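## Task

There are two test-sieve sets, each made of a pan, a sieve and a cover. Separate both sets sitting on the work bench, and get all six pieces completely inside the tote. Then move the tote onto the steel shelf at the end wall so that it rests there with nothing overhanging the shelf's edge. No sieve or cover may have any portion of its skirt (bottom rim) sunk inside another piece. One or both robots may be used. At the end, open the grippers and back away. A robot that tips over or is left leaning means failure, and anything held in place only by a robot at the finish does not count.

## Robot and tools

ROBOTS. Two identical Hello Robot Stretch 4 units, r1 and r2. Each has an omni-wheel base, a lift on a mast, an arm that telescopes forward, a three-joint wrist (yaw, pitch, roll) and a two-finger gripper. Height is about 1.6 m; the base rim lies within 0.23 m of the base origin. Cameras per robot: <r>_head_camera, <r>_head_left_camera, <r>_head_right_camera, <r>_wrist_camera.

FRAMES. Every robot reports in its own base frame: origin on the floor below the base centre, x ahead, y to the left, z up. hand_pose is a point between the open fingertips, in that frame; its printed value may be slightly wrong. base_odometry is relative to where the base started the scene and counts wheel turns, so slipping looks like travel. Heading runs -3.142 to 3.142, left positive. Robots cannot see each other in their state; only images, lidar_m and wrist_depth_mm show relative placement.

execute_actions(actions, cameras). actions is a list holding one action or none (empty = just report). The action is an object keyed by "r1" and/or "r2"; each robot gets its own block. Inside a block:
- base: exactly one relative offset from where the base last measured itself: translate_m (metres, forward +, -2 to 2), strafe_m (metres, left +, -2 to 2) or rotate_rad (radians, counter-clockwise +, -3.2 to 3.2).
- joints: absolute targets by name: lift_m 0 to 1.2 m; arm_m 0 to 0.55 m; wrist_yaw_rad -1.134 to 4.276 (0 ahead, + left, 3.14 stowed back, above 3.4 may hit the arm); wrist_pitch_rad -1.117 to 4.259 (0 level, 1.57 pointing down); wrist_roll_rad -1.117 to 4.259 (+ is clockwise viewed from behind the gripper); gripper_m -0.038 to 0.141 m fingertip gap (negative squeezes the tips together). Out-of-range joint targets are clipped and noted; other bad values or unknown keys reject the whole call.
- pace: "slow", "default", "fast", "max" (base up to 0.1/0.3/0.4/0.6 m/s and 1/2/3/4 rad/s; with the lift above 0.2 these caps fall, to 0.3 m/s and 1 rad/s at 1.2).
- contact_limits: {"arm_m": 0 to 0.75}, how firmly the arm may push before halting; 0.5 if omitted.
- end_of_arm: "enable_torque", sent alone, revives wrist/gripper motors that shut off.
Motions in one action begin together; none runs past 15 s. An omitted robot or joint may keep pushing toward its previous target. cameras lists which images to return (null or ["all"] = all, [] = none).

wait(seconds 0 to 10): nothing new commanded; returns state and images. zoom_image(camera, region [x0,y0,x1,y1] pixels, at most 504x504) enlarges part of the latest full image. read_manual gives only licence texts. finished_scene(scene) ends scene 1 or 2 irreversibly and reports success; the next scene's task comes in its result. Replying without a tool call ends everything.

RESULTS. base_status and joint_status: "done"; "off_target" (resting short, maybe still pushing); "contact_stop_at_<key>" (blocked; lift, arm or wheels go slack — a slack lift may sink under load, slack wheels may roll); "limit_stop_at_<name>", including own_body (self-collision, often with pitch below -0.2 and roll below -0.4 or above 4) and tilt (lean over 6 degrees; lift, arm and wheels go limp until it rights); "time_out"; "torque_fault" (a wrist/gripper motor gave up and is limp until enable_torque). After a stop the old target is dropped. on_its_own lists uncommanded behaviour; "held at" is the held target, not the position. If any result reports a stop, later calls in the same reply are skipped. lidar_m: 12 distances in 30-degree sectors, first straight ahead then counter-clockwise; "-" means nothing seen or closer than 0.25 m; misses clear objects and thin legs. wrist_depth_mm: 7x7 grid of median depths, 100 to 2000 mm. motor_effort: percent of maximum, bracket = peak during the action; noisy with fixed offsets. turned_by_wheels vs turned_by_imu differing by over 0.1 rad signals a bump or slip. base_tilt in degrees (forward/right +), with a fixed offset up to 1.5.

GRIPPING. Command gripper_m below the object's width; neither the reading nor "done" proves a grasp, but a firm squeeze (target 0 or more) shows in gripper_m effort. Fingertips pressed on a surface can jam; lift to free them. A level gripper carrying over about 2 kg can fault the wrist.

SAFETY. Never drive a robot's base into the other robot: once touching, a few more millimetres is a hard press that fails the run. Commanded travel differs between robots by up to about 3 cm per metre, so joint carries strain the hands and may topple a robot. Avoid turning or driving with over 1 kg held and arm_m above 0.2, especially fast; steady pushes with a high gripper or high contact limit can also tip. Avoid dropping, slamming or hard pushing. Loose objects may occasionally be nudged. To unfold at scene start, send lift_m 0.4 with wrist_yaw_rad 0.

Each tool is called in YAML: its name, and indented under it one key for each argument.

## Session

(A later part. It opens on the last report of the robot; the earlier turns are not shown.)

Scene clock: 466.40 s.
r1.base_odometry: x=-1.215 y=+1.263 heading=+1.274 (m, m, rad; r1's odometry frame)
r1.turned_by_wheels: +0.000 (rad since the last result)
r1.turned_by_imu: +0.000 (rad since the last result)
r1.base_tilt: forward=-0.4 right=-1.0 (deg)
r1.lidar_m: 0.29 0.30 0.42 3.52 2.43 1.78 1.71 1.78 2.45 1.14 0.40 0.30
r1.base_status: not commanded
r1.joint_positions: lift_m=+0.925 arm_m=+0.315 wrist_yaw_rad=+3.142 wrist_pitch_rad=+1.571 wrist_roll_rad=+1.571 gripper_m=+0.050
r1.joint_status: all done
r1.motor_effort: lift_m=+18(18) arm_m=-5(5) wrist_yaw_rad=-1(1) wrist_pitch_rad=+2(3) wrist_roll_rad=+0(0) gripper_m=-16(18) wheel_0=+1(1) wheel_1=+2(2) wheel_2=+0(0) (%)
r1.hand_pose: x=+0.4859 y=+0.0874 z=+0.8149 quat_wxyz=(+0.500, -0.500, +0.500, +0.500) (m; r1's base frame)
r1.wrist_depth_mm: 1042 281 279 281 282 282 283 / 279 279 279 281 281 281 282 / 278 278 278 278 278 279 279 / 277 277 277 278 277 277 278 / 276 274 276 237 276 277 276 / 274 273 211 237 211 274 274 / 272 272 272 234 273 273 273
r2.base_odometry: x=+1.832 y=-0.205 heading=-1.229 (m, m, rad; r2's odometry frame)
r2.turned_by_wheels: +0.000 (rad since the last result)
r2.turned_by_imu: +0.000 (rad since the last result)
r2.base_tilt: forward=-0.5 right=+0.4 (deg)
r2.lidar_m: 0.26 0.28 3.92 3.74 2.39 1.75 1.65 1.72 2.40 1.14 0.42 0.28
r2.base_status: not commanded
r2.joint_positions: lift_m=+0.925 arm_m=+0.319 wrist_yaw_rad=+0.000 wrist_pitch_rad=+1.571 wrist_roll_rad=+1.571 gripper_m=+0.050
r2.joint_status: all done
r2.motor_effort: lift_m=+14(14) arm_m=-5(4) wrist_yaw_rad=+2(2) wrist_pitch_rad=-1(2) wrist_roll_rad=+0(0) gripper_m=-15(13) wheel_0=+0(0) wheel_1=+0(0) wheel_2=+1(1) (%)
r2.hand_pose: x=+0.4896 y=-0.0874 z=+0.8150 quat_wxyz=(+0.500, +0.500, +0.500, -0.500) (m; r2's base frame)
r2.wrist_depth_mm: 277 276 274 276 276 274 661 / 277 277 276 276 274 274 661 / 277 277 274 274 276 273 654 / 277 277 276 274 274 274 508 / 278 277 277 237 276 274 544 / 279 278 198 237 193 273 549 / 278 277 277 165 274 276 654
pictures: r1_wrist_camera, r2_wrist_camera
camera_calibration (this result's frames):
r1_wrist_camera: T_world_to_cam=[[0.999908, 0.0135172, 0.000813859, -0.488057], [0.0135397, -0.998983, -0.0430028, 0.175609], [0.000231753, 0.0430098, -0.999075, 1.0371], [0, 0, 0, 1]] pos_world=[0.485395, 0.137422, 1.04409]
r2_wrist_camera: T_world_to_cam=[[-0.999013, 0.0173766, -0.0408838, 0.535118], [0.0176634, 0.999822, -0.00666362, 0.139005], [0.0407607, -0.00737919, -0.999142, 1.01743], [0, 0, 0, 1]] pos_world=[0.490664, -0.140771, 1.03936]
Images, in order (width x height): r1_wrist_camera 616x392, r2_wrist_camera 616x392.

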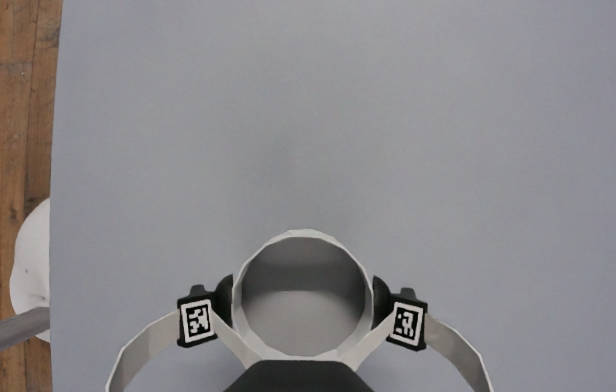

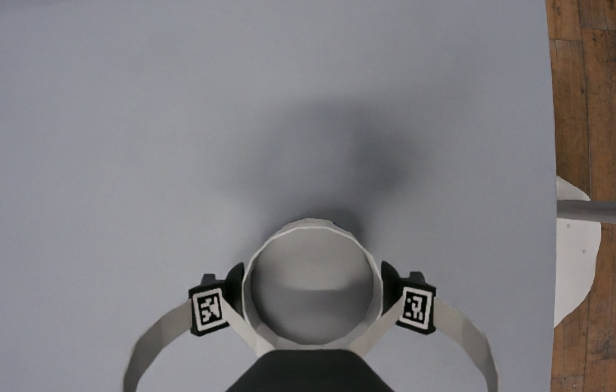

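execute_actions:
  actions:
    - {"r1": {"joints": {"lift_m": 1.02}, "pace": "fast"}, "r2": {"joints": {"lift_m": 1.02}, "pace": "fast"}}
  cameras: []

execute_actions:
  actions:
    - {"r1": {"base": {"strafe_m": -0.553}, "joints": {"arm_m": 0.405}, "pace": "fast"}, "r2": {"base": {"strafe_m": -0.57}, "joints": {"arm_m": 0.395}, "pace": "fast"}}
  cameras: ["r1_wrist_camera", "r2_wrist_camera", "r1_head_camera"]

Scene clock: 479.40 s.
r1.base_odometry: x=-1.215 y=+1.263 heading=+1.274 (m, m, rad; r1's odometry frame)
r1.turned_by_wheels: +0.000 (rad since the last result)
r1.turned_by_imu: -0.001 (rad since the last result)
r1.base_tilt: forward=-0.3 right=-1.0 (deg)
r1.lidar_m: 0.28 0.31 0.44 3.52 2.41 1.78 1.70 1.78 2.43 1.14 0.42 0.31
r1.base_status: not commanded
r1.joint_positions: lift_m=+1.020 arm_m=+0.315 wrist_yaw_rad=+3.142 wrist_pitch_rad=+1.571 wrist_roll_rad=+1.571 gripper_m=+0.050
r1.joint_status: all done
r1.motor_effort: lift_m=+23(27) arm_m=-5(5) wrist_yaw_rad=-2(1) wrist_pitch_rad=+2(3) wrist_roll_rad=+1(0) gripper_m=-18(17) wheel_0=+1(1) wheel_1=+2(2) wheel_2=+0(0) (%)
r1.hand_pose: x=+0.4859 y=+0.0874 z=+0.9095 quat_wxyz=(+0.500, -0.500, +0.500, +0.500) (m; r1's base frame)
r1.wrist_depth_mm: 1138 377 375 375 377 377 377 / 1138 375 373 375 377 375 377 / 1118 373 373 373 373 373 373 / 1098 368 370 370 370 370 370 / 891 368 366 238 368 370 370 / 891 366 210 236 211 368 368 / 1098 364 364 233 364 366 366
r2.base_odometry: x=+1.832 y=-0.205 heading=-1.229 (m, m, rad; r2's odometry frame)
r2.turned_by_wheels: +0.000 (rad since the last result)
r2.turned_by_imu: -0.001 (rad since the last result)
r2.base_tilt: forward=-0.4 right=+0.3 (deg)
r2.lidar_m: 0.27 0.30 3.89 3.76 2.40 1.73 1.69 1.76 2.39 1.15 0.43 0.31
r2.base_status: not commanded
r2.joint_positions: lift_m=+1.020 arm_m=+0.319 wrist_yaw_rad=+0.000 wrist_pitch_rad=+1.571 wrist_roll_rad=+1.571 gripper_m=+0.050
r2.joint_status: all done
r2.motor_effort: lift_m=+21(21) arm_m=-4(4) wrist_yaw_rad=+1(1) wrist_pitch_rad=-2(1) wrist_roll_rad=+0(0) gripper_m=-13(13) wheel_0=+0(0) wheel_1=+0(0) wheel_2=+1(1) (%)
r2.hand_pose: x=+0.4896 y=-0.0874 z=+0.9094 quat_wxyz=(+0.500, +0.500, +0.500, -0.500) (m; r2's base frame)
r2.wrist_depth_mm: 370 373 370 370 368 366 1118 / 373 370 370 366 368 370 1098 / 373 375 373 370 370 368 1138 / 373 373 373 370 366 368 917 / 373 370 370 236 370 368 917 / 375 373 198 236 193 368 1160 / 377 373 373 165 373 370 1138
pictures: none
No camera images: the call's "cameras" was empty. Leave "cameras" out to get every camera's image.

Scene clock: 482.33 s.
r1.base_odometry: x=-0.686 y=+1.102 heading=+1.274 (m, m, rad; r1's odometry frame)
r1.turned_by_wheels: +0.000 (rad since the last result)
r1.turned_by_imu: -0.002 (rad since the last result)
r1.base_tilt: forward=-0.4 right=-1.0 (deg)
r1.lidar_m: 0.29 0.30 0.43 4.08 2.41 1.79 1.70 1.78 2.44 4.24 0.40 0.30
r1.base_status: done
r1.joint_positions: lift_m=+1.020 arm_m=+0.404 wrist_yaw_rad=+3.141 wrist_pitch_rad=+1.571 wrist_roll_rad=+1.571 gripper_m=+0.050
r1.joint_status: all done
r1.motor_effort: lift_m=+24(24) arm_m=+6(6) wrist_yaw_rad=+0(1) wrist_pitch_rad=+2(3) wrist_roll_rad=+1(1) gripper_m=-18(18) wheel_0=-1(12) wheel_1=+0(10) wheel_2=+0(3) (%)
r1.hand_pose: x=+0.5751 y=+0.0874 z=+0.9095 quat_wxyz=(+0.500, -0.500, +0.500, +0.500) (m; r1's base frame)
r1.wrist_depth_mm: 375 375 287 287 287 289 289 / 375 373 322 359 362 357 334 / 370 370 370 347 370 370 373 / 370 370 368 368 368 368 370 / 366 368 314 237 366 347 366 / 364 366 211 237 211 364 364 / 364 362 278 233 278 278 279
r2.base_odometry: x=+1.295 y=-0.396 heading=-1.229 (m, m, rad; r2's odometry frame)
r2.turned_by_wheels: +0.000 (rad since the last result)
r2.turned_by_imu: +0.000 (rad since the last result)
r2.base_tilt: forward=-0.5 right=+0.3 (deg)
r2.lidar_m: 0.26 0.30 0.42 4.33 2.39 1.74 1.67 1.76 2.42 3.95 0.41 0.28
r2.base_status: done
r2.joint_positions: lift_m=+1.020 arm_m=+0.394 wrist_yaw_rad=+0.000 wrist_pitch_rad=+1.571 wrist_roll_rad=+1.571 gripper_m=+0.050
r2.joint_status: all done
r2.motor_effort: lift_m=+20(22) arm_m=+4(4) wrist_yaw_rad=+1(2) wrist_pitch_rad=-2(1) wrist_roll_rad=+0(0) gripper_m=-15(14) wheel_0=-2(9) wheel_1=+2(9) wheel_2=+1(1) (%)
r2.hand_pose: x=+0.5651 y=-0.0874 z=+0.9095 quat_wxyz=(+0.500, +0.500, +0.500, -0.500) (m; r2's base frame)
r2.wrist_depth_mm: 370 370 368 368 368 370 366 / 370 370 370 370 370 368 368 / 373 370 370 370 368 368 366 / 298 366 368 370 315 368 368 / 373 349 366 236 282 368 368 / 373 370 198 237 194 368 370 / 370 370 370 165 317 370 370
pictures: r1_head_camera, r1_wrist_camera, r2_wrist_camera
camera_calibration (this result's frames):
r1_wrist_camera: T_world_to_cam=[[0.99991, 0.0133411, 0.00100505, -0.577456], [0.0133719, -0.998986, -0.0430002, 0.178563], [0.000430365, 0.0430098, -0.999075, 1.13146], [0, 0, 0, 1]] pos_world=[0.574529, 0.137422, 1.13867]
r2_wrist_camera: T_world_to_cam=[[-0.999004, 0.0172297, -0.0411643, 0.6147], [0.0175182, 0.999824, -0.00665868, 0.138378], [0.0410424, -0.00737317, -0.99913, 1.10855], [0, 0, 0, 1]] pos_world=[0.566166, -0.140771, 1.13381]
Images, in order (width x height): r1_head_camera 420x560, r1_wrist_camera 616x392, r2_wrist_camera 616x392.

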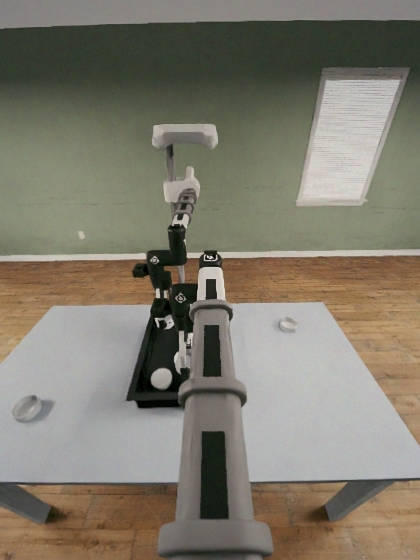

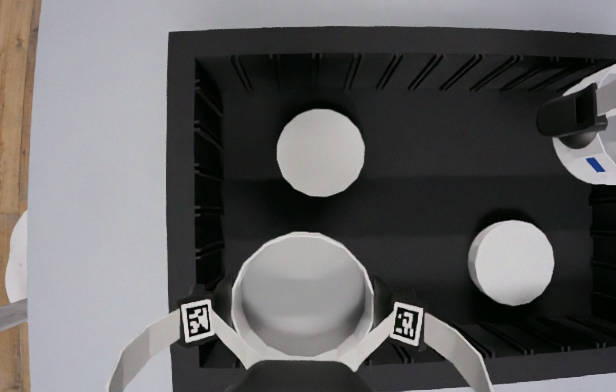

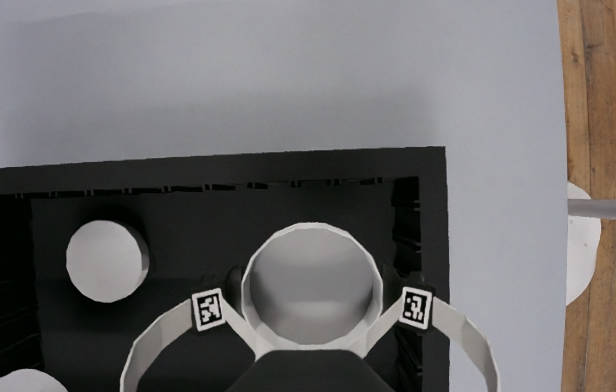

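execute_actions:
  actions:
    - {"r1": {"joints": {"arm_m": 0.42, "lift_m": 0.913}}, "r2": {"joints": {"arm_m": 0.41, "lift_m": 0.912}}}
  cameras: ["r1_wrist_camera", "r2_wrist_camera"]

Scene clock: 495.23 s.
r1.base_odometry: x=-0.686 y=+1.102 heading=+1.274 (m, m, rad; r1's odometry frame)
r1.turned_by_wheels: +0.000 (rad since the last result)
r1.turned_by_imu: -0.001 (rad since the last result)
r1.base_tilt: forward=-0.4 right=-1.0 (deg)
r1.lidar_m: 0.27 0.30 0.43 4.10 2.41 1.78 1.71 1.78 2.43 4.24 0.41 0.31
r1.base_status: not commanded
r1.joint_positions: lift_m=+0.913 arm_m=+0.419 wrist_yaw_rad=+3.142 wrist_pitch_rad=+1.571 wrist_roll_rad=+1.571 gripper_m=+0.050
r1.joint_status: all done
r1.motor_effort: lift_m=+19(21) arm_m=+6(7) wrist_yaw_rad=+0(1) wrist_pitch_rad=+2(2) wrist_roll_rad=+1(1) gripper_m=-17(17) wheel_0=-1(1) wheel_1=+0(0) wheel_2=+0(0) (%)
r1.hand_pose: x=+0.5900 y=+0.0874 z=+0.8029 quat_wxyz=(+0.500, -0.500, +0.500, +0.500) (m; r1's base frame)
r1.wrist_depth_mm: 267 208 246 252 253 248 254 / 266 211 265 244 265 266 245 / 265 211 263 242 264 264 221 / 264 210 262 262 263 263 264 / 263 208 260 237 260 262 240 / 260 191 210 237 211 260 238 / 259 173 258 233 258 252 259
r2.base_odometry: x=+1.295 y=-0.396 heading=-1.229 (m, m, rad; r2's odometry frame)
r2.turned_by_wheels: +0.000 (rad since the last result)
r2.turned_by_imu: -0.001 (rad since the last result)
r2.base_tilt: forward=-0.5 right=+0.4 (deg)
r2.lidar_m: 0.26 0.27 0.42 4.33 2.37 1.75 1.68 1.76 2.40 3.93 0.42 0.29
r2.base_status: not commanded
r2.joint_positions: lift_m=+0.912 arm_m=+0.409 wrist_yaw_rad=+0.000 wrist_pitch_rad=+1.571 wrist_roll_rad=+1.571 gripper_m=+0.050
r2.joint_status: all done
r2.motor_effort: lift_m=+15(21) arm_m=+5(3) wrist_yaw_rad=+1(0) wrist_pitch_rad=+0(1) wrist_roll_rad=+1(0) gripper_m=-15(14) wheel_0=-2(2) wheel_1=+1(2) wheel_2=+1(1) (%)
r2.hand_pose: x=+0.5801 y=-0.0874 z=+0.8020 quat_wxyz=(+0.500, +0.500, +0.500, -0.500) (m; r2's base frame)
r2.wrist_depth_mm: 264 263 263 262 260 262 260 / 264 263 262 263 262 262 262 / 176 175 174 174 174 173 174 / 262 262 260 260 258 203 173 / 241 262 260 236 259 206 173 / 240 260 198 236 193 191 173 / 263 262 262 165 258 177 173
pictures: r1_wrist_camera, r2_wrist_camera
camera_calibration (this result's frames):
r1_wrist_camera: T_world_to_cam=[[0.99991, 0.0133738, 0.000973346, -0.592305], [0.0134033, -0.998985, -0.0430006, 0.173761], [0.000397275, 0.0430098, -0.999075, 1.02496], [0, 0, 0, 1]] pos_world=[0.589515, 0.137422, 1.03206]
r2_wrist_camera: T_world_to_cam=[[-0.999007, 0.0172715, -0.0410684, 0.625141], [0.0175594, 0.999824, -0.00666037, 0.137378], [0.0409461, -0.00737489, -0.999134, 1.0006], [0, 0, 0, 1]] pos_world=[0.581137, -0.140771, 1.02632]
Images, in order (width x height): r1_wrist_camera 616x392, r2_wrist_camera 616x392.

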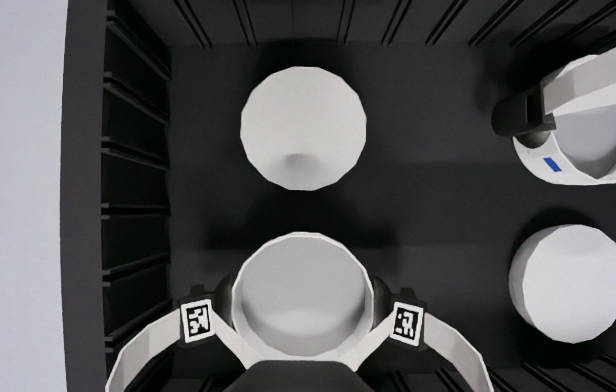

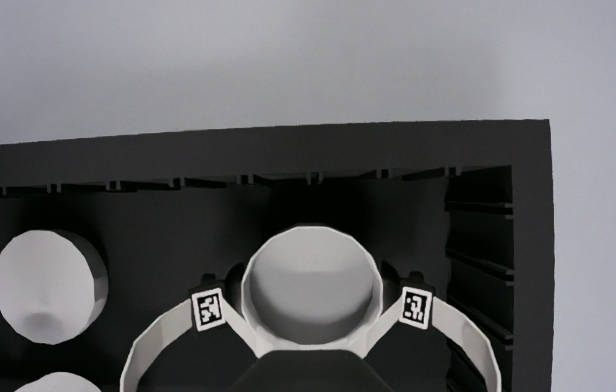

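execute_actions:
  actions:
    - {"r1": {"joints": {"lift_m": 0.908}, "pace": "slow"}, "r2": {"joints": {"lift_m": 0.907}, "pace": "slow"}}
  cameras: []

Scene clock: 501.70 s.
r1.base_odometry: x=-0.686 y=+1.102 heading=+1.274 (m, m, rad; r1's odometry frame)
r1.turned_by_wheels: +0.000 (rad since the last result)
r1.turned_by_imu: -0.001 (rad since the last result)
r1.base_tilt: forward=-0.3 right=-1.0 (deg)
r1.lidar_m: 0.28 0.28 0.43 4.09 2.40 1.79 1.70 1.77 2.42 4.24 0.41 0.29
r1.base_status: not commanded
r1.joint_positions: lift_m=+0.908 arm_m=+0.419 wrist_yaw_rad=+3.142 wrist_pitch_rad=+1.571 wrist_roll_rad=+1.571 gripper_m=+0.050
r1.joint_status: all done
r1.motor_effort: lift_m=+18(20) arm_m=+6(6) wrist_yaw_rad=-1(0) wrist_pitch_rad=+2(2) wrist_roll_rad=+0(0) gripper_m=-16(17) wheel_0=-1(0) wheel_1=+0(0) wheel_2=+0(0) (%)
r1.hand_pose: x=+0.5900 y=+0.0874 z=+0.7979 quat_wxyz=(+0.500, -0.500, +0.500, +0.500) (m; r1's base frame)
r1.wrist_depth_mm: 263 208 245 252 253 249 254 / 174 211 260 238 260 262 243 / 173 211 258 236 259 260 221 / 172 210 257 257 257 258 259 / 171 208 255 237 257 256 236 / 170 191 211 236 211 256 235 / 254 169 253 233 253 252 255
r2.base_odometry: x=+1.295 y=-0.396 heading=-1.229 (m, m, rad; r2's odometry frame)
r2.turned_by_wheels: +0.000 (rad since the last result)
r2.turned_by_imu: -0.001 (rad since the last result)
r2.base_tilt: forward=-0.4 right=+0.4 (deg)
r2.lidar_m: 0.28 0.30 0.41 4.33 2.39 1.76 1.68 1.76 2.45 3.96 0.41 0.29
r2.base_status: not commanded
r2.joint_positions: lift_m=+0.907 arm_m=+0.409 wrist_yaw_rad=+0.000 wrist_pitch_rad=+1.571 wrist_roll_rad=+1.571 gripper_m=+0.050
r2.joint_status: all done
r2.motor_effort: lift_m=+14(14) arm_m=+4(4) wrist_yaw_rad=+1(1) wrist_pitch_rad=+0(0) wrist_roll_rad=+1(1) gripper_m=-15(16) wheel_0=-2(2) wheel_1=+2(2) wheel_2=+1(1) (%)
r2.hand_pose: x=+0.5801 y=-0.0874 z=+0.7970 quat_wxyz=(+0.500, +0.500, +0.500, -0.500) (m; r2's base frame)
r2.wrist_depth_mm: 258 258 256 257 257 255 254 / 259 258 257 257 256 256 257 / 170 170 169 169 168 168 168 / 256 257 256 255 254 203 168 / 235 256 255 236 255 205 168 / 235 256 198 237 194 191 168 / 258 257 256 165 255 170 -
pictures: none
No camera images: the call's "cameras" was empty. Leave "cameras" out to get every camera's image.

execute_actions:
  actions:
    - {"r1": {"joints": {"gripper_m": 0.092}, "pace": "slow"}, "r2": {"joints": {"gripper_m": 0.092}, "pace": "slow"}}
  cameras: ["r1_wrist_camera", "r2_wrist_camera"]

Scene clock: 507.30 s.
r1.base_odometry: x=-0.686 y=+1.102 heading=+1.274 (m, m, rad; r1's odometry frame)
r1.turned_by_wheels: +0.000 (rad since the last result)
r1.turned_by_imu: -0.001 (rad since the last result)
r1.base_tilt: forward=-0.4 right=-1.0 (deg)
r1.lidar_m: 0.28 0.31 0.42 4.09 2.41 1.79 1.71 1.78 2.45 4.24 0.41 0.29
r1.base_status: not commanded
r1.joint_positions: lift_m=+0.908 arm_m=+0.419 wrist_yaw_rad=+3.142 wrist_pitch_rad=+1.571 wrist_roll_rad=+1.571 gripper_m=+0.092
r1.joint_status: all done
r1.motor_effort: lift_m=+18(18) arm_m=+5(6) wrist_yaw_rad=+0(1) wrist_pitch_rad=+3(5) wrist_roll_rad=+0(1) gripper_m=-1(16) wheel_0=-1(0) wheel_1=+0(0) wheel_2=+0(0) (%)
r1.hand_pose: x=+0.5899 y=+0.0874 z=+0.7979 quat_wxyz=(+0.500, -0.500, +0.500, +0.500) (m; r1's base frame)
r1.wrist_depth_mm: 263 208 246 253 251 248 255 / 262 210 260 238 260 263 222 / 173 212 258 237 260 259 231 / 172 211 257 257 258 259 259 / 171 208 255 238 256 257 236 / 170 192 213 237 212 255 235 / 255 171 254 146 254 255 255
r2.base_odometry: x=+1.295 y=-0.396 heading=-1.229 (m, m, rad; r2's odometry frame)
r2.turned_by_wheels: +0.000 (rad since the last result)
r2.turned_by_imu: -0.001 (rad since the last result)
r2.base_tilt: forward=-0.5 right=+0.3 (deg)
r2.lidar_m: 0.25 0.30 0.42 4.33 2.39 1.73 1.68 1.76 2.41 3.97 0.41 0.30
r2.base_status: not commanded
r2.joint_positions: lift_m=+0.907 arm_m=+0.409 wrist_yaw_rad=+0.000 wrist_pitch_rad=+1.571 wrist_roll_rad=+1.571 gripper_m=+0.092
r2.joint_status: all done
r2.motor_effort: lift_m=+14(14) arm_m=+4(4) wrist_yaw_rad=+1(1) wrist_pitch_rad=-2(3) wrist_roll_rad=+0(1) gripper_m=-6(15) wheel_0=-2(2) wheel_1=+2(2) wheel_2=+1(1) (%)
r2.hand_pose: x=+0.5800 y=-0.0874 z=+0.7970 quat_wxyz=(+0.500, +0.500, +0.500, -0.500) (m; r2's base frame)
r2.wrist_depth_mm: 258 258 258 257 257 256 255 / 258 257 258 258 257 256 255 / 170 170 169 169 168 168 168 / 257 257 255 255 254 203 168 / 235 257 256 239 255 206 168 / 236 257 200 238 194 191 168 / 258 257 256 125 255 174 169
pictures: r1_wrist_camera, r2_wrist_camera
camera_calibration (this result's frames):
r1_wrist_camera: T_world_to_cam=[[0.99991, 0.013374, 0.000529809, -0.591821], [0.0133844, -0.998985, -0.0430066, 0.173564], [-0.0000458973, 0.0430098, -0.999075, 1.02025], [0, 0, 0, 1]] pos_world=[0.589492, 0.137422, 1.02708]
r2_wrist_camera: T_world_to_cam=[[-0.999023, 0.017272, -0.0406764, 0.624524], [0.0175573, 0.999824, -0.00666727, 0.137353], [0.0405541, -0.00737493, -0.99915, 0.995878], [0, 0, 0, 1]] pos_world=[0.581116, -0.140771, 1.02135]
Images, in order (width x height): r1_wrist_camera 616x392, r2_wrist_camera 616x392.

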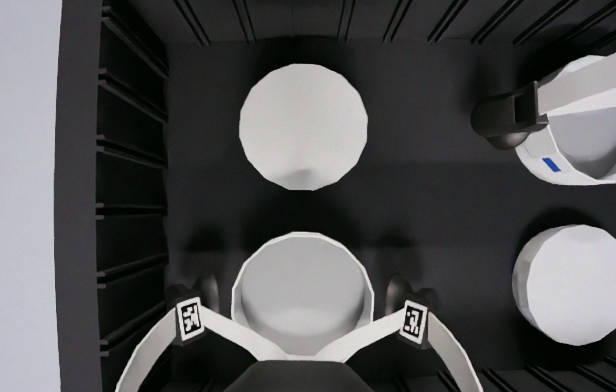

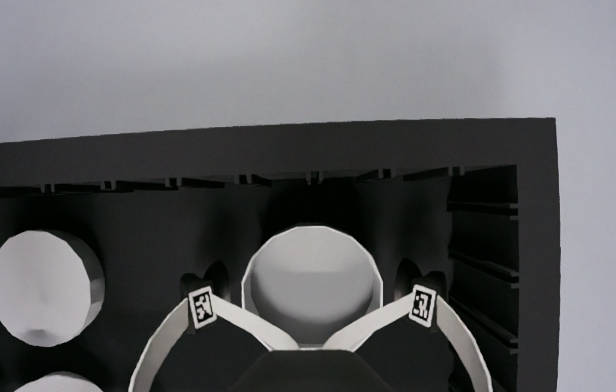

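execute_actions:
  actions:
    - {"r1": {"joints": {"lift_m": 1.0}, "pace": "fast"}, "r2": {"joints": {"lift_m": 1.0}, "pace": "fast"}}
  cameras: []

execute_actions:
  actions:
    - {"r1": {"base": {"strafe_m": 0.553}, "joints": {"arm_m": 0.314, "gripper_m": 0.105}, "pace": "fast"}, "r2": {"base": {"strafe_m": 0.57}, "joints": {"arm_m": 0.318, "gripper_m": 0.105}, "pace": "fast"}}
  cameras: ["r1_wrist_camera", "r2_wrist_camera"]

Scene clock: 520.50 s.
r1.base_odometry: x=-0.686 y=+1.102 heading=+1.274 (m, m, rad; r1's odometry frame)
r1.turned_by_wheels: +0.000 (rad since the last result)
r1.turned_by_imu: -0.001 (rad since the last result)
r1.base_tilt: forward=-0.4 right=-1.0 (deg)
r1.lidar_m: 0.28 0.31 0.41 4.09 2.41 1.78 1.71 1.77 2.44 4.24 0.42 0.29
r1.base_status: not commanded
r1.joint_positions: lift_m=+1.000 arm_m=+0.419 wrist_yaw_rad=+3.142 wrist_pitch_rad=+1.571 wrist_roll_rad=+1.571 gripper_m=+0.092
r1.joint_status: all done
r1.motor_effort: lift_m=+22(23) arm_m=+5(5) wrist_yaw_rad=+0(0) wrist_pitch_rad=+3(3) wrist_roll_rad=+1(0) gripper_m=-2(3) wheel_0=-1(1) wheel_1=+0(0) wheel_2=+0(0) (%)
r1.hand_pose: x=+0.5899 y=+0.0874 z=+0.8896 quat_wxyz=(+0.500, -0.500, +0.500, +0.500) (m; r1's base frame)
r1.wrist_depth_mm: 355 355 268 267 268 270 268 / 353 353 325 351 351 327 298 / 351 351 349 329 351 332 334 / 349 349 347 347 349 347 349 / 349 347 345 330 347 327 347 / 343 343 221 327 213 342 347 / 342 301 285 146 272 264 268
r2.base_odometry: x=+1.295 y=-0.396 heading=-1.229 (m, m, rad; r2's odometry frame)
r2.turned_by_wheels: +0.000 (rad since the last result)
r2.turned_by_imu: -0.001 (rad since the last result)
r2.base_tilt: forward=-0.4 right=+0.3 (deg)
r2.lidar_m: 0.27 0.28 0.42 4.31 2.39 1.75 1.67 1.76 2.42 3.94 0.43 0.30
r2.base_status: not commanded
r2.joint_positions: lift_m=+1.000 arm_m=+0.409 wrist_yaw_rad=+0.000 wrist_pitch_rad=+1.571 wrist_roll_rad=+1.571 gripper_m=+0.092
r2.joint_status: all done
r2.motor_effort: lift_m=+21(23) arm_m=+4(4) wrist_yaw_rad=+1(1) wrist_pitch_rad=-2(1) wrist_roll_rad=+0(1) gripper_m=+0(3) wheel_0=-2(2) wheel_1=+2(2) wheel_2=+1(1) (%)
r2.hand_pose: x=+0.5800 y=-0.0874 z=+0.8895 quat_wxyz=(+0.500, +0.500, +0.500, -0.500) (m; r2's base frame)
r2.wrist_depth_mm: 351 351 349 349 349 347 347 / 351 355 351 351 349 349 347 / 351 351 353 349 349 347 349 / 277 347 347 347 345 349 347 / 351 329 347 329 345 349 349 / 349 347 199 330 195 349 349 / 351 330 347 124 349 310 349
pictures: none
No camera images: the call's "cameras" was empty. Leave "cameras" out to get every camera's image.

Scene clock: 523.40 s.
r1.base_odometry: x=-1.215 y=+1.263 heading=+1.274 (m, m, rad; r1's odometry frame)
r1.turned_by_wheels: +0.000 (rad since the last result)
r1.turned_by_imu: +0.001 (rad since the last result)
r1.base_tilt: forward=-0.4 right=-1.0 (deg)
r1.lidar_m: 0.29 0.29 0.43 3.52 2.44 1.78 1.71 1.77 2.45 1.13 0.42 0.29
r1.base_status: done
r1.joint_positions: lift_m=+1.000 arm_m=+0.315 wrist_yaw_rad=+3.142 wrist_pitch_rad=+1.571 wrist_roll_rad=+1.571 gripper_m=+0.105
r1.joint_status: all done
r1.motor_effort: lift_m=+23(23) arm_m=-5(8) wrist_yaw_rad=-2(1) wrist_pitch_rad=+3(3) wrist_roll_rad=+1(2) gripper_m=-2(2) wheel_0=+1(8) wheel_1=+2(12) wheel_2=+0(5) (%)
r1.hand_pose: x=+0.4859 y=+0.0874 z=+0.8896 quat_wxyz=(+0.500, -0.500, +0.500, +0.500) (m; r1's base frame)
r1.wrist_depth_mm: 1118 355 357 359 357 357 357 / 1118 355 355 355 355 357 357 / 1098 351 353 351 353 355 355 / 1098 349 351 351 351 351 353 / 878 347 351 349 351 349 351 / 878 347 223 345 218 349 349 / 1060 345 343 147 347 347 347
r2.base_odometry: x=+1.832 y=-0.205 heading=-1.229 (m, m, rad; r2's odometry frame)
r2.turned_by_wheels: +0.000 (rad since the last result)
r2.turned_by_imu: -0.001 (rad since the last result)
r2.base_tilt: forward=-0.4 right=+0.3 (deg)
r2.lidar_m: 0.29 0.31 3.89 3.76 2.39 1.74 1.68 1.75 2.42 1.15 0.41 0.30
r2.base_status: done
r2.joint_positions: lift_m=+1.000 arm_m=+0.319 wrist_yaw_rad=+0.000 wrist_pitch_rad=+1.571 wrist_roll_rad=+1.571 gripper_m=+0.105
r2.joint_status: all done
r2.motor_effort: lift_m=+21(21) arm_m=-4(3) wrist_yaw_rad=+2(1) wrist_pitch_rad=-1(0) wrist_roll_rad=+0(1) gripper_m=+0(0) wheel_0=+0(9) wheel_1=+0(5) wheel_2=+1(4) (%)
r2.hand_pose: x=+0.4896 y=-0.0874 z=+0.8895 quat_wxyz=(+0.500, +0.500, +0.500, -0.500) (m; r2's base frame)
r2.wrist_depth_mm: 349 349 349 351 347 347 1098 / 353 351 351 351 349 347 1098 / 351 351 349 349 349 351 1118 / 351 351 351 347 347 349 891 / 353 353 353 349 349 351 891 / 355 355 195 353 213 347 1098 / 353 353 351 122 349 351 1118
pictures: r1_wrist_camera, r2_wrist_camera
camera_calibration (this result's frames):
r1_wrist_camera: T_world_to_cam=[[0.999908, 0.0135319, 0.000780841, -0.488065], [0.013553, -0.998983, -0.0430032, 0.178814], [0.000198132, 0.0430098, -0.999075, 1.1117], [0, 0, 0, 1]] pos_world=[0.485376, 0.137422, 1.11874]
r2_wrist_camera: T_world_to_cam=[[-0.999013, 0.0173858, -0.0408722, 0.538156], [0.0176725, 0.999822, -0.00666383, 0.139497], [0.0407491, -0.00737956, -0.999142, 1.09185], [0, 0, 0, 1]] pos_world=[0.490668, -0.140771, 1.11384]
Images, in order (width x height): r1_wrist_camera 616x392, r2_wrist_camera 616x392.

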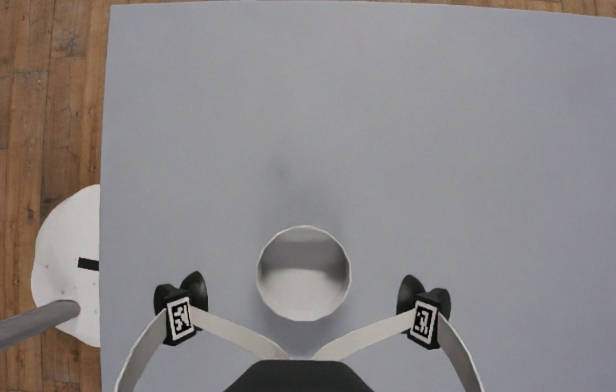

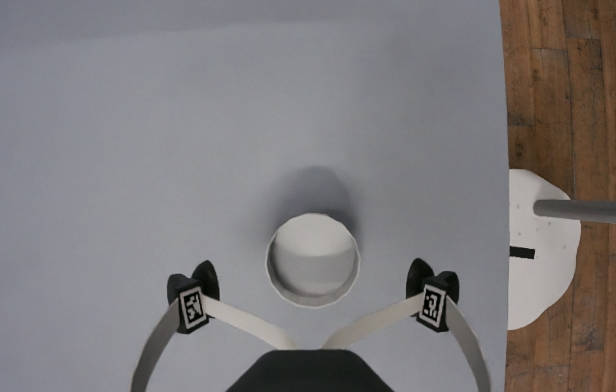

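execute_actions:
  actions:
    - {"r1": {"joints": {"lift_m": 0.898}, "pace": "fast"}, "r2": {"joints": {"lift_m": 0.897}, "pace": "fast"}}
  cameras: []

execute_actions:
  actions:
    - {"r1": {"joints": {"gripper_m": 0.05}}, "r2": {"joints": {"gripper_m": 0.05}}}
  cameras: ["r1_wrist_camera", "r2_wrist_camera"]

Scene clock: 531.13 s.
r1.base_odometry: x=-1.215 y=+1.263 heading=+1.274 (m, m, rad; r1's odometry frame)
r1.turned_by_wheels: +0.000 (rad since the last result)
r1.turned_by_imu: -0.001 (rad since the last result)
r1.base_tilt: forward=-0.4 right=-1.0 (deg)
r1.lidar_m: 0.28 0.30 0.43 3.53 2.43 1.78 1.70 1.78 2.47 1.15 0.43 0.31
r1.base_status: not commanded
r1.joint_positions: lift_m=+0.898 arm_m=+0.315 wrist_yaw_rad=+3.142 wrist_pitch_rad=+1.571 wrist_roll_rad=+1.571 gripper_m=+0.105
r1.joint_status: all done
r1.motor_effort: lift_m=+18(16) arm_m=-5(5) wrist_yaw_rad=+0(1) wrist_pitch_rad=+2(2) wrist_roll_rad=+0(0) gripper_m=-1(2) wheel_0=+1(1) wheel_1=+2(2) wheel_2=+0(0) (%)
r1.hand_pose: x=+0.4859 y=+0.0874 z=+0.7879 quat_wxyz=(+0.500, -0.500, +0.500, +0.500) (m; r1's base frame)
r1.wrist_depth_mm: 253 254 254 255 254 256 256 / 252 252 253 253 254 254 255 / 251 251 252 252 252 253 253 / 250 250 250 250 251 251 252 / 248 249 250 247 249 250 251 / 248 247 222 246 217 249 249 / 245 246 246 148 247 247 248
r2.base_odometry: x=+1.832 y=-0.205 heading=-1.229 (m, m, rad; r2's odometry frame)
r2.turned_by_wheels: +0.000 (rad since the last result)
r2.turned_by_imu: -0.001 (rad since the last result)
r2.base_tilt: forward=-0.4 right=+0.3 (deg)
r2.lidar_m: 0.27 0.30 3.90 3.76 2.40 1.75 1.67 1.73 2.42 1.16 0.42 0.30
r2.base_status: not commanded
r2.joint_positions: lift_m=+0.897 arm_m=+0.319 wrist_yaw_rad=+0.000 wrist_pitch_rad=+1.571 wrist_roll_rad=+1.571 gripper_m=+0.105
r2.joint_status: all done
r2.motor_effort: lift_m=+14(16) arm_m=-4(4) wrist_yaw_rad=+1(2) wrist_pitch_rad=-1(1) wrist_roll_rad=+0(0) gripper_m=-2(0) wheel_0=+0(0) wheel_1=+0(0) wheel_2=+1(1) (%)
r2.hand_pose: x=+0.4896 y=-0.0874 z=+0.7870 quat_wxyz=(+0.500, +0.500, +0.500, -0.500) (m; r2's base frame)
r2.wrist_depth_mm: 248 249 247 247 247 246 - / 249 248 248 248 247 247 246 / 250 249 249 248 247 247 247 / 250 249 248 249 247 247 246 / 250 249 249 246 248 247 246 / 251 251 196 245 213 247 247 / 251 250 249 122 248 247 -
pictures: none
No camera images: the call's "cameras" was empty. Leave "cameras" out to get every camera's image.

Scene clock: 532.53 s.
r1.base_odometry: x=-1.215 y=+1.263 heading=+1.274 (m, m, rad; r1's odometry frame)
r1.turned_by_wheels: +0.000 (rad since the last result)
r1.turned_by_imu: +0.000 (rad since the last result)
r1.base_tilt: forward=-0.3 right=-1.0 (deg)
r1.lidar_m: 0.28 0.30 0.42 3.54 2.43 1.78 1.72 1.77 2.43 1.15 0.43 0.30
r1.base_status: not commanded
r1.joint_positions: lift_m=+0.898 arm_m=+0.315 wrist_yaw_rad=+3.142 wrist_pitch_rad=+1.571 wrist_roll_rad=+1.571 gripper_m=+0.050
r1.joint_status: all done
r1.motor_effort: lift_m=+18(18) arm_m=-5(5) wrist_yaw_rad=+0(2) wrist_pitch_rad=+3(3) wrist_roll_rad=+1(1) gripper_m=-17(18) wheel_0=+1(1) wheel_1=+2(2) wheel_2=+0(0) (%)
r1.hand_pose: x=+0.4859 y=+0.0874 z=+0.7879 quat_wxyz=(+0.500, -0.500, +0.500, +0.500) (m; r1's base frame)
r1.wrist_depth_mm: 253 254 254 254 255 255 256 / 252 252 252 252 253 254 254 / 251 251 252 252 252 253 252 / 249 250 250 251 251 251 251 / 248 248 249 244 249 249 251 / 248 247 212 242 213 249 249 / 246 246 245 232 247 247 247
r2.base_odometry: x=+1.832 y=-0.205 heading=-1.229 (m, m, rad; r2's odometry frame)
r2.turned_by_wheels: +0.000 (rad since the last result)
r2.turned_by_imu: +0.000 (rad since the last result)
r2.base_tilt: forward=-0.5 right=+0.3 (deg)
r2.lidar_m: 0.27 0.30 3.89 3.76 2.38 1.75 1.67 1.77 2.38 1.15 0.42 0.30
r2.base_status: not commanded
r2.joint_positions: lift_m=+0.897 arm_m=+0.319 wrist_yaw_rad=+0.000 wrist_pitch_rad=+1.571 wrist_roll_rad=+1.571 gripper_m=+0.050
r2.joint_status: all done
r2.motor_effort: lift_m=+14(14) arm_m=-4(5) wrist_yaw_rad=+1(2) wrist_pitch_rad=+0(2) wrist_roll_rad=+0(1) gripper_m=-17(16) wheel_0=+0(0) wheel_1=+0(0) wheel_2=+1(1) (%)
r2.hand_pose: x=+0.4896 y=-0.0874 z=+0.7870 quat_wxyz=(+0.500, +0.500, +0.500, -0.500) (m; r2's base frame)
r2.wrist_depth_mm: 248 249 247 247 246 246 - / 249 248 248 247 247 247 245 / 250 248 247 248 248 247 246 / 249 249 249 247 248 247 246 / 249 249 248 243 248 247 246 / 250 249 198 243 193 247 247 / 252 250 250 166 247 248 -
pictures: r1_wrist_camera, r2_wrist_camera
camera_calibration (this result's frames):
r1_wrist_camera: T_world_to_cam=[[0.999908, 0.0135317, 0.000784178, -0.487984], [0.0135529, -0.998983, -0.0430032, 0.174443], [0.000201477, 0.0430098, -0.999075, 1.01014], [0, 0, 0, 1]] pos_world=[0.485371, 0.137422, 1.01709]
r2_wrist_camera: T_world_to_cam=[[-0.999013, 0.0173857, -0.0408723, 0.533963], [0.0176724, 0.999822, -0.00666383, 0.138814], [0.0407492, -0.00737956, -0.999142, 0.989458], [0, 0, 0, 1]] pos_world=[0.490664, -0.140771, 1.01136]
Images, in order (width x height): r1_wrist_camera 616x392, r2_wrist_camera 616x392.

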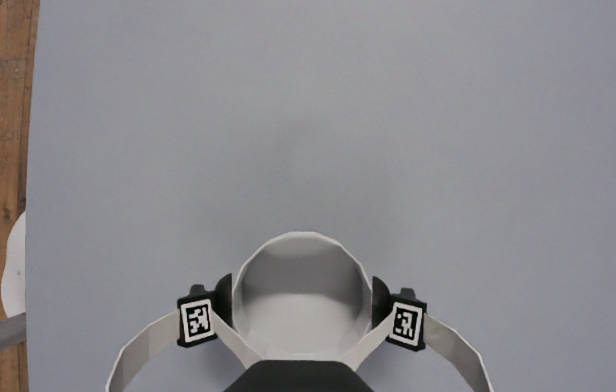

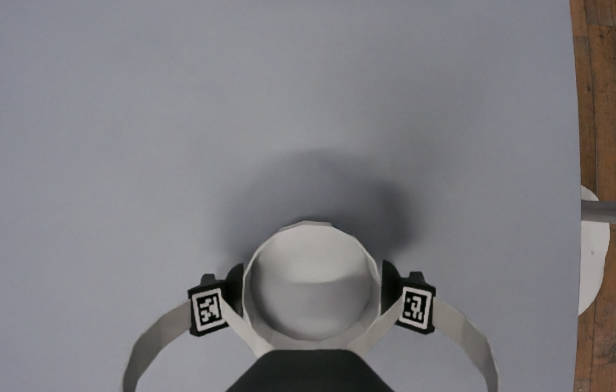

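execute_actions:
  actions:
    - {"r1": {"joints": {"lift_m": 1.008}, "pace": "fast"}, "r2": {"joints": {"lift_m": 1.008}, "pace": "fast"}}
  cameras: []

execute_actions:
  actions:
    - {"r1": {"base": {"strafe_m": -0.449}, "joints": {"arm_m": 0.42}, "pace": "fast"}, "r2": {"base": {"strafe_m": -0.465}, "joints": {"arm_m": 0.412}, "pace": "fast"}}
  cameras: ["r1_wrist_camera", "r2_wrist_camera", "r1_head_camera", "r2_head_camera"]

Scene clock: 541.10 s.
r1.base_odometry: x=-1.215 y=+1.263 heading=+1.274 (m, m, rad; r1's odometry frame)
r1.turned_by_wheels: +0.000 (rad since the last result)
r1.turned_by_imu: -0.001 (rad since the last result)
r1.base_tilt: forward=-0.4 right=-1.0 (deg)
r1.lidar_m: 0.28 0.30 0.42 3.52 2.44 1.78 1.71 1.76 2.43 1.13 0.42 0.29
r1.base_status: not commanded
r1.joint_positions: lift_m=+1.008 arm_m=+0.315 wrist_yaw_rad=+3.142 wrist_pitch_rad=+1.571 wrist_roll_rad=+1.571 gripper_m=+0.050
r1.joint_status: all done
r1.motor_effort: lift_m=+24(26) arm_m=-5(5) wrist_yaw_rad=-2(1) wrist_pitch_rad=+3(2) wrist_roll_rad=+1(1) gripper_m=-18(18) wheel_0=+1(1) wheel_1=+2(2) wheel_2=+0(0) (%)
r1.hand_pose: x=+0.4858 y=+0.0874 z=+0.8975 quat_wxyz=(+0.500, -0.500, +0.500, +0.500) (m; r1's base frame)
r1.wrist_depth_mm: 1118 364 366 364 364 366 366 / 1118 364 362 362 364 364 366 / 1098 359 359 362 362 362 362 / 1098 359 359 359 362 359 359 / 878 355 357 243 357 359 359 / 878 353 212 241 213 357 357 / 1078 351 351 231 355 353 355
r2.base_odometry: x=+1.832 y=-0.205 heading=-1.229 (m, m, rad; r2's odometry frame)
r2.turned_by_wheels: +0.000 (rad since the last result)
r2.turned_by_imu: -0.001 (rad since the last result)
r2.base_tilt: forward=-0.5 right=+0.3 (deg)
r2.lidar_m: 0.28 0.29 3.90 3.75 2.42 1.75 1.67 1.76 2.41 1.17 0.41 0.29
r2.base_status: not commanded
r2.joint_positions: lift_m=+1.008 arm_m=+0.319 wrist_yaw_rad=+0.000 wrist_pitch_rad=+1.571 wrist_roll_rad=+1.571 gripper_m=+0.050
r2.joint_status: all done
r2.motor_effort: lift_m=+21(21) arm_m=-4(5) wrist_yaw_rad=+2(1) wrist_pitch_rad=-1(0) wrist_roll_rad=+0(1) gripper_m=-15(17) wheel_0=+0(0) wheel_1=+0(0) wheel_2=+1(1) (%)
r2.hand_pose: x=+0.4896 y=-0.0874 z=+0.8974 quat_wxyz=(+0.500, +0.500, +0.500, -0.500) (m; r2's base frame)
r2.wrist_depth_mm: 357 359 355 357 355 357 1118 / 359 355 355 357 357 357 1118 / 359 359 359 359 357 357 1118 / 359 359 359 355 357 357 904 / 362 357 359 243 359 359 904 / 362 362 198 243 193 357 1098 / 362 362 359 165 359 357 1138
pictures: none
No camera images: the call's "cameras" was empty. Leave "cameras" out to get every camera's image.

Scene clock: 543.73 s.
r1.base_odometry: x=-0.786 y=+1.132 heading=+1.274 (m, m, rad; r1's odometry frame)
r1.turned_by_wheels: +0.000 (rad since the last result)
r1.turned_by_imu: -0.002 (rad since the last result)
r1.base_tilt: forward=-0.4 right=-1.0 (deg)
r1.lidar_m: 0.28 0.30 0.43 3.97 2.41 1.80 1.72 1.77 2.45 4.33 0.42 0.30
r1.base_status: done
r1.joint_positions: lift_m=+1.008 arm_m=+0.419 wrist_yaw_rad=+3.141 wrist_pitch_rad=+1.571 wrist_roll_rad=+1.571 gripper_m=+0.050
r1.joint_status: all done
r1.motor_effort: lift_m=+23(23) arm_m=+5(7) wrist_yaw_rad=-1(0) wrist_pitch_rad=+2(3) wrist_roll_rad=+1(1) gripper_m=-16(17) wheel_0=+0(12) wheel_1=+1(9) wheel_2=+0(7) (%)
r1.hand_pose: x=+0.5901 y=+0.0874 z=+0.8975 quat_wxyz=(+0.500, -0.500, +0.500, +0.500) (m; r1's base frame)
r1.wrist_depth_mm: 364 364 364 366 364 364 366 / 359 362 362 364 362 364 364 / 357 359 359 359 362 362 362 / 355 357 297 355 349 355 355 / 355 355 353 243 353 338 340 / 351 353 213 241 213 353 353 / 351 266 290 231 351 330 351
r2.base_odometry: x=+1.394 y=-0.361 heading=-1.229 (m, m, rad; r2's odometry frame)
r2.turned_by_wheels: +0.000 (rad since the last result)
r2.turned_by_imu: +0.000 (rad since the last result)
r2.base_tilt: forward=-0.5 right=+0.3 (deg)
r2.lidar_m: 0.26 0.30 0.41 4.21 2.41 1.75 1.67 1.76 2.43 4.08 0.44 0.30
r2.base_status: done
r2.joint_positions: lift_m=+1.008 arm_m=+0.411 wrist_yaw_rad=+0.000 wrist_pitch_rad=+1.571 wrist_roll_rad=+1.571 gripper_m=+0.050
r2.joint_status: all done
r2.motor_effort: lift_m=+21(21) arm_m=+4(4) wrist_yaw_rad=+0(2) wrist_pitch_rad=-1(1) wrist_roll_rad=+0(1) gripper_m=-17(14) wheel_0=-2(10) wheel_1=+2(11) wheel_2=+1(1) (%)
r2.hand_pose: x=+0.5821 y=-0.0874 z=+0.8975 quat_wxyz=(+0.500, +0.500, +0.500, -0.500) (m; r2's base frame)
r2.wrist_depth_mm: 270 270 270 272 272 355 355 / 244 349 355 345 353 355 355 / 217 336 355 336 351 355 353 / 357 355 355 355 357 357 355 / 347 338 357 243 353 355 357 / 351 340 198 243 195 355 353 / 276 272 270 166 270 270 355
pictures: r1_head_camera, r1_wrist_camera, r2_head_camera, r2_wrist_camera
camera_calibration (this result's frames):
r1_wrist_camera: T_world_to_cam=[[0.999911, 0.0133219, 0.00102055, -0.592472], [0.0133534, -0.998986, -0.043, 0.177857], [0.000446674, 0.0430098, -0.999075, 1.11946], [0, 0, 0, 1]] pos_world=[0.589544, 0.137422, 1.12667]
r2_wrist_camera: T_world_to_cam=[[-0.999003, 0.01722, -0.0411828, 0.631225], [0.0175086, 0.999825, -0.00665835, 0.138005], [0.0410609, -0.00737277, -0.999129, 1.09584], [0, 0, 0, 1]] pos_world=[0.583183, -0.140771, 1.1218]
Images, in order (width x height): r1_head_camera 420x560, r1_wrist_camera 616x392, r2_head_camera 420x560, r2_wrist_camera 616x392.

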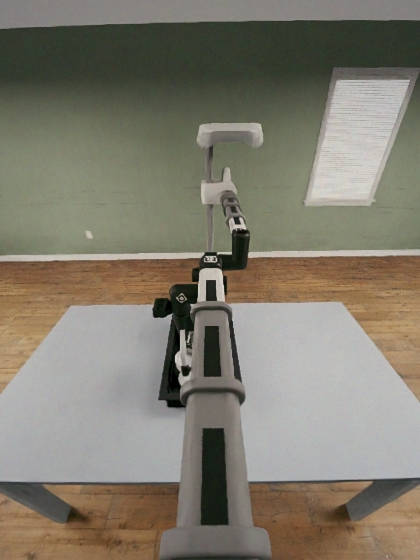

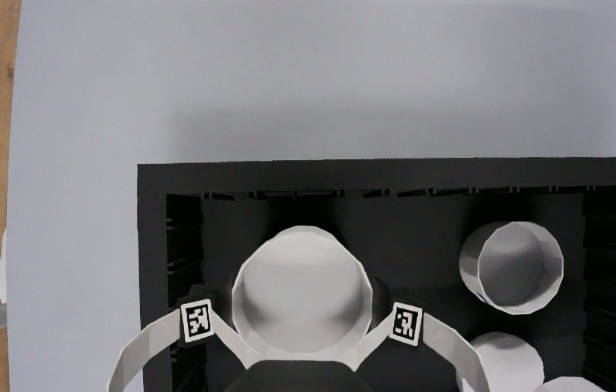

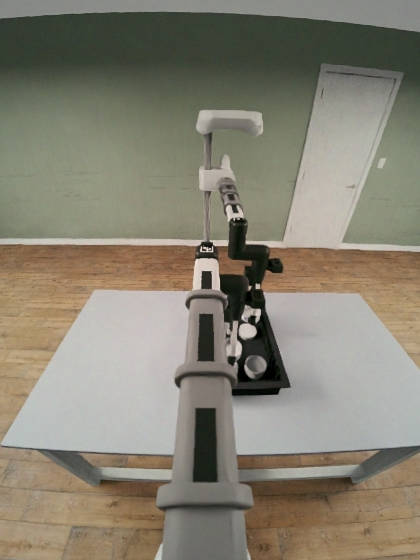

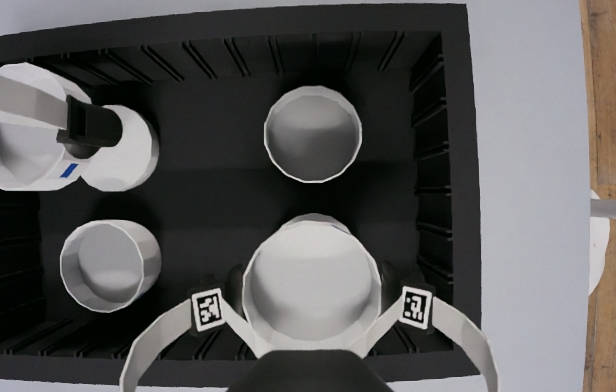

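Positions repeat well. Lower onto the covers.

execute_actions:
  actions:
    - {"r1": {"joints": {"lift_m": 0.921}}, "r2": {"joints": {"lift_m": 0.921}}}
  cameras: ["r1_wrist_camera", "r2_wrist_camera"]

Scene clock: 547.83 s.
r1.base_odometry: x=-0.786 y=+1.132 heading=+1.274 (m, m, rad; r1's odometry frame)
r1.turned_by_wheels: +0.000 (rad since the last result)
r1.turned_by_imu: -0.001 (rad since the last result)
r1.base_tilt: forward=-0.4 right=-1.0 (deg)
r1.lidar_m: 0.29 0.30 0.43 3.98 2.40 1.76 1.70 1.77 2.43 4.35 0.42 0.29
r1.base_status: not commanded
r1.joint_positions: lift_m=+0.921 arm_m=+0.419 wrist_yaw_rad=+3.141 wrist_pitch_rad=+1.571 wrist_roll_rad=+1.571 gripper_m=+0.050
r1.joint_status: all done
r1.motor_effort: lift_m=+19(21) arm_m=+5(5) wrist_yaw_rad=-2(0) wrist_pitch_rad=+2(3) wrist_roll_rad=+1(1) gripper_m=-17(17) wheel_0=+0(0) wheel_1=+1(1) wheel_2=+0(0) (%)
r1.hand_pose: x=+0.5901 y=+0.0874 z=+0.8109 quat_wxyz=(+0.500, -0.500, +0.500, +0.500) (m; r1's base frame)
r1.wrist_depth_mm: 276 277 276 277 277 278 278 / 276 274 276 274 277 277 277 / 273 273 185 186 186 187 187 / 271 186 258 270 270 271 272 / 270 213 268 244 268 271 250 / 268 194 212 242 213 268 251 / 267 181 266 232 267 266 268
r2.base_odometry: x=+1.394 y=-0.361 heading=-1.229 (m, m, rad; r2's odometry frame)
r2.turned_by_wheels: +0.000 (rad since the last result)
r2.turned_by_imu: -0.001 (rad since the last result)
r2.base_tilt: forward=-0.5 right=+0.3 (deg)
r2.lidar_m: 0.27 0.30 0.43 4.22 2.37 1.77 1.67 1.76 2.41 4.06 0.39 0.31
r2.base_status: not commanded
r2.joint_positions: lift_m=+0.921 arm_m=+0.411 wrist_yaw_rad=+0.000 wrist_pitch_rad=+1.571 wrist_roll_rad=+1.571 gripper_m=+0.050
r2.joint_status: all done
r2.motor_effort: lift_m=+14(19) arm_m=+4(4) wrist_yaw_rad=+0(2) wrist_pitch_rad=+0(0) wrist_roll_rad=+1(0) gripper_m=-16(15) wheel_0=-2(2) wheel_1=+2(2) wheel_2=+1(1) (%)
r2.hand_pose: x=+0.5822 y=-0.0874 z=+0.8110 quat_wxyz=(+0.500, +0.500, +0.500, -0.500) (m; r2's base frame)
r2.wrist_depth_mm: 246 249 256 258 265 202 268 / 246 270 270 251 268 207 270 / 217 268 268 250 268 209 182 / 270 270 268 270 268 214 182 / 252 271 270 242 268 216 182 / 253 270 198 242 193 202 182 / 265 246 265 166 253 186 182
pictures: r1_wrist_camera, r2_wrist_camera
camera_calibration (this result's frames):
r1_wrist_camera: T_world_to_cam=[[0.999911, 0.0133219, 0.00102043, -0.592388], [0.0133534, -0.998986, -0.043, 0.174134], [0.000446555, 0.0430098, -0.999075, 1.03294], [0, 0, 0, 1]] pos_world=[0.589548, 0.137422, 1.04008]
r2_wrist_camera: T_world_to_cam=[[-0.999003, 0.0172198, -0.0411829, 0.627668], [0.0175084, 0.999825, -0.00665835, 0.137429], [0.041061, -0.00737276, -0.999129, 1.00946], [0, 0, 0, 1]] pos_world=[0.583187, -0.140771, 1.03534]
Images, in order (width x height): r1_wrist_camera 616x392, r2_wrist_camera 616x392.

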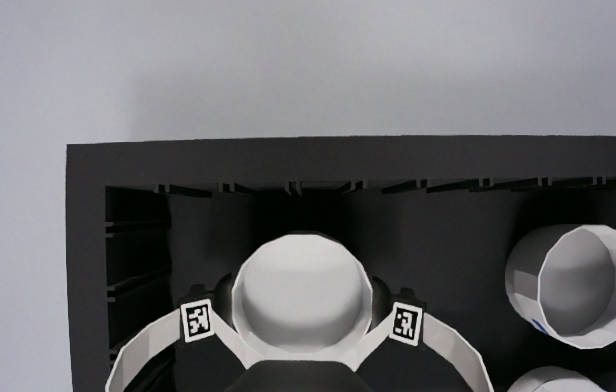

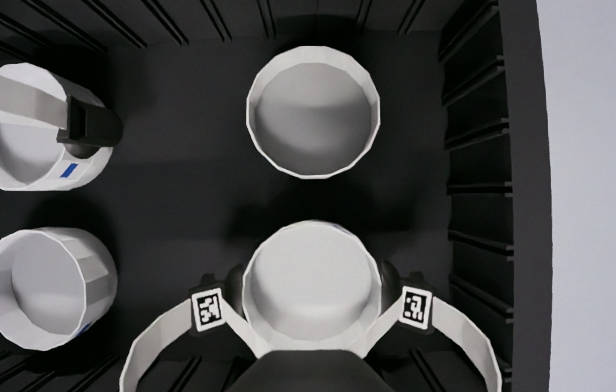

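execute_actions:
  actions:
    - {"r1": {"joints": {"gripper_m": 0.092}, "pace": "slow"}, "r2": {"joints": {"gripper_m": 0.092}, "pace": "slow"}}
  cameras: ["r1_wrist_camera", "r2_wrist_camera"]

Scene clock: 553.03 s.
r1.base_odometry: x=-0.786 y=+1.132 heading=+1.274 (m, m, rad; r1's odometry frame)
r1.turned_by_wheels: +0.000 (rad since the last result)
r1.turned_by_imu: -0.001 (rad since the last result)
r1.base_tilt: forward=-0.4 right=-0.9 (deg)
r1.lidar_m: 0.28 0.32 0.43 3.99 2.43 1.79 1.70 1.78 2.44 4.33 0.41 0.31
r1.base_status: not commanded
r1.joint_positions: lift_m=+0.921 arm_m=+0.419 wrist_yaw_rad=+3.141 wrist_pitch_rad=+1.571 wrist_roll_rad=+1.571 gripper_m=+0.092
r1.joint_status: all done
r1.motor_effort: lift_m=+19(19) arm_m=+6(5) wrist_yaw_rad=+0(1) wrist_pitch_rad=+3(3) wrist_roll_rad=+0(1) gripper_m=-1(16) wheel_0=+0(0) wheel_1=+1(1) wheel_2=+0(0) (%)
r1.hand_pose: x=+0.5900 y=+0.0874 z=+0.8109 quat_wxyz=(+0.500, -0.500, +0.500, +0.500) (m; r1's base frame)
r1.wrist_depth_mm: 277 276 276 277 278 278 279 / 276 276 277 276 277 278 277 / 273 273 186 186 186 187 187 / 271 186 258 271 270 271 271 / 270 213 268 246 270 270 251 / 268 195 222 244 213 268 252 / 267 182 266 146 266 267 267
r2.base_odometry: x=+1.394 y=-0.361 heading=-1.229 (m, m, rad; r2's odometry frame)
r2.turned_by_wheels: +0.000 (rad since the last result)
r2.turned_by_imu: -0.001 (rad since the last result)
r2.base_tilt: forward=-0.5 right=+0.3 (deg)
r2.lidar_m: 0.28 0.30 0.43 4.21 2.40 1.72 1.67 1.74 2.43 4.06 0.41 0.31
r2.base_status: not commanded
r2.joint_positions: lift_m=+0.921 arm_m=+0.411 wrist_yaw_rad=+0.000 wrist_pitch_rad=+1.571 wrist_roll_rad=+1.571 gripper_m=+0.092
r2.joint_status: all done
r2.motor_effort: lift_m=+15(14) arm_m=+4(4) wrist_yaw_rad=+1(1) wrist_pitch_rad=-2(1) wrist_roll_rad=+1(0) gripper_m=-3(15) wheel_0=-2(2) wheel_1=+2(2) wheel_2=+1(1) (%)
r2.hand_pose: x=+0.5820 y=-0.0874 z=+0.8110 quat_wxyz=(+0.500, +0.500, +0.500, -0.500) (m; r2's base frame)
r2.wrist_depth_mm: 245 248 257 258 265 202 268 / 246 268 270 251 268 206 268 / 231 270 270 251 268 209 182 / 271 270 270 268 267 214 182 / 253 270 271 246 268 216 182 / 253 270 200 245 195 202 182 / 266 257 272 125 257 186 183
pictures: r1_wrist_camera, r2_wrist_camera
camera_calibration (this result's frames):
r1_wrist_camera: T_world_to_cam=[[0.999911, 0.0133216, 0.000596083, -0.591923], [0.0133349, -0.998986, -0.0430057, 0.174151], [0.0000225725, 0.0430098, -0.999075, 1.03319], [0, 0, 0, 1]] pos_world=[0.589525, 0.137422, 1.04008]
r2_wrist_camera: T_world_to_cam=[[-0.999018, 0.0172202, -0.04082, 0.62728], [0.0175064, 0.999825, -0.00666475, 0.137438], [0.0406981, -0.00737282, -0.999144, 1.00969], [0, 0, 0, 1]] pos_world=[0.583166, -0.140771, 1.03534]
Images, in order (width x height): r1_wrist_camera 616x392, r2_wrist_camera 616x392.

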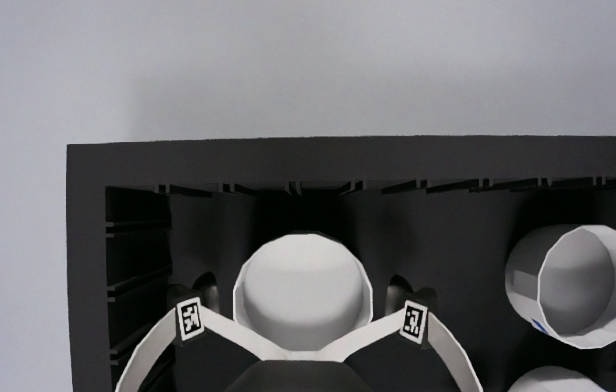

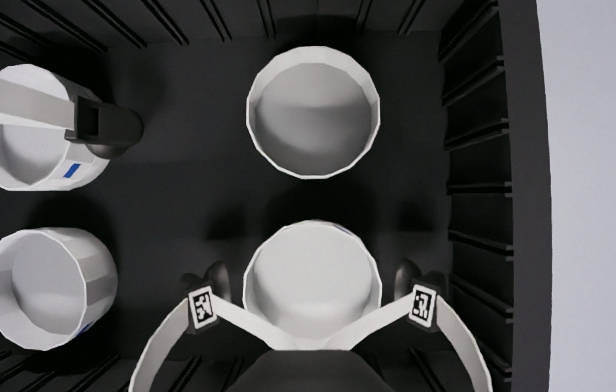

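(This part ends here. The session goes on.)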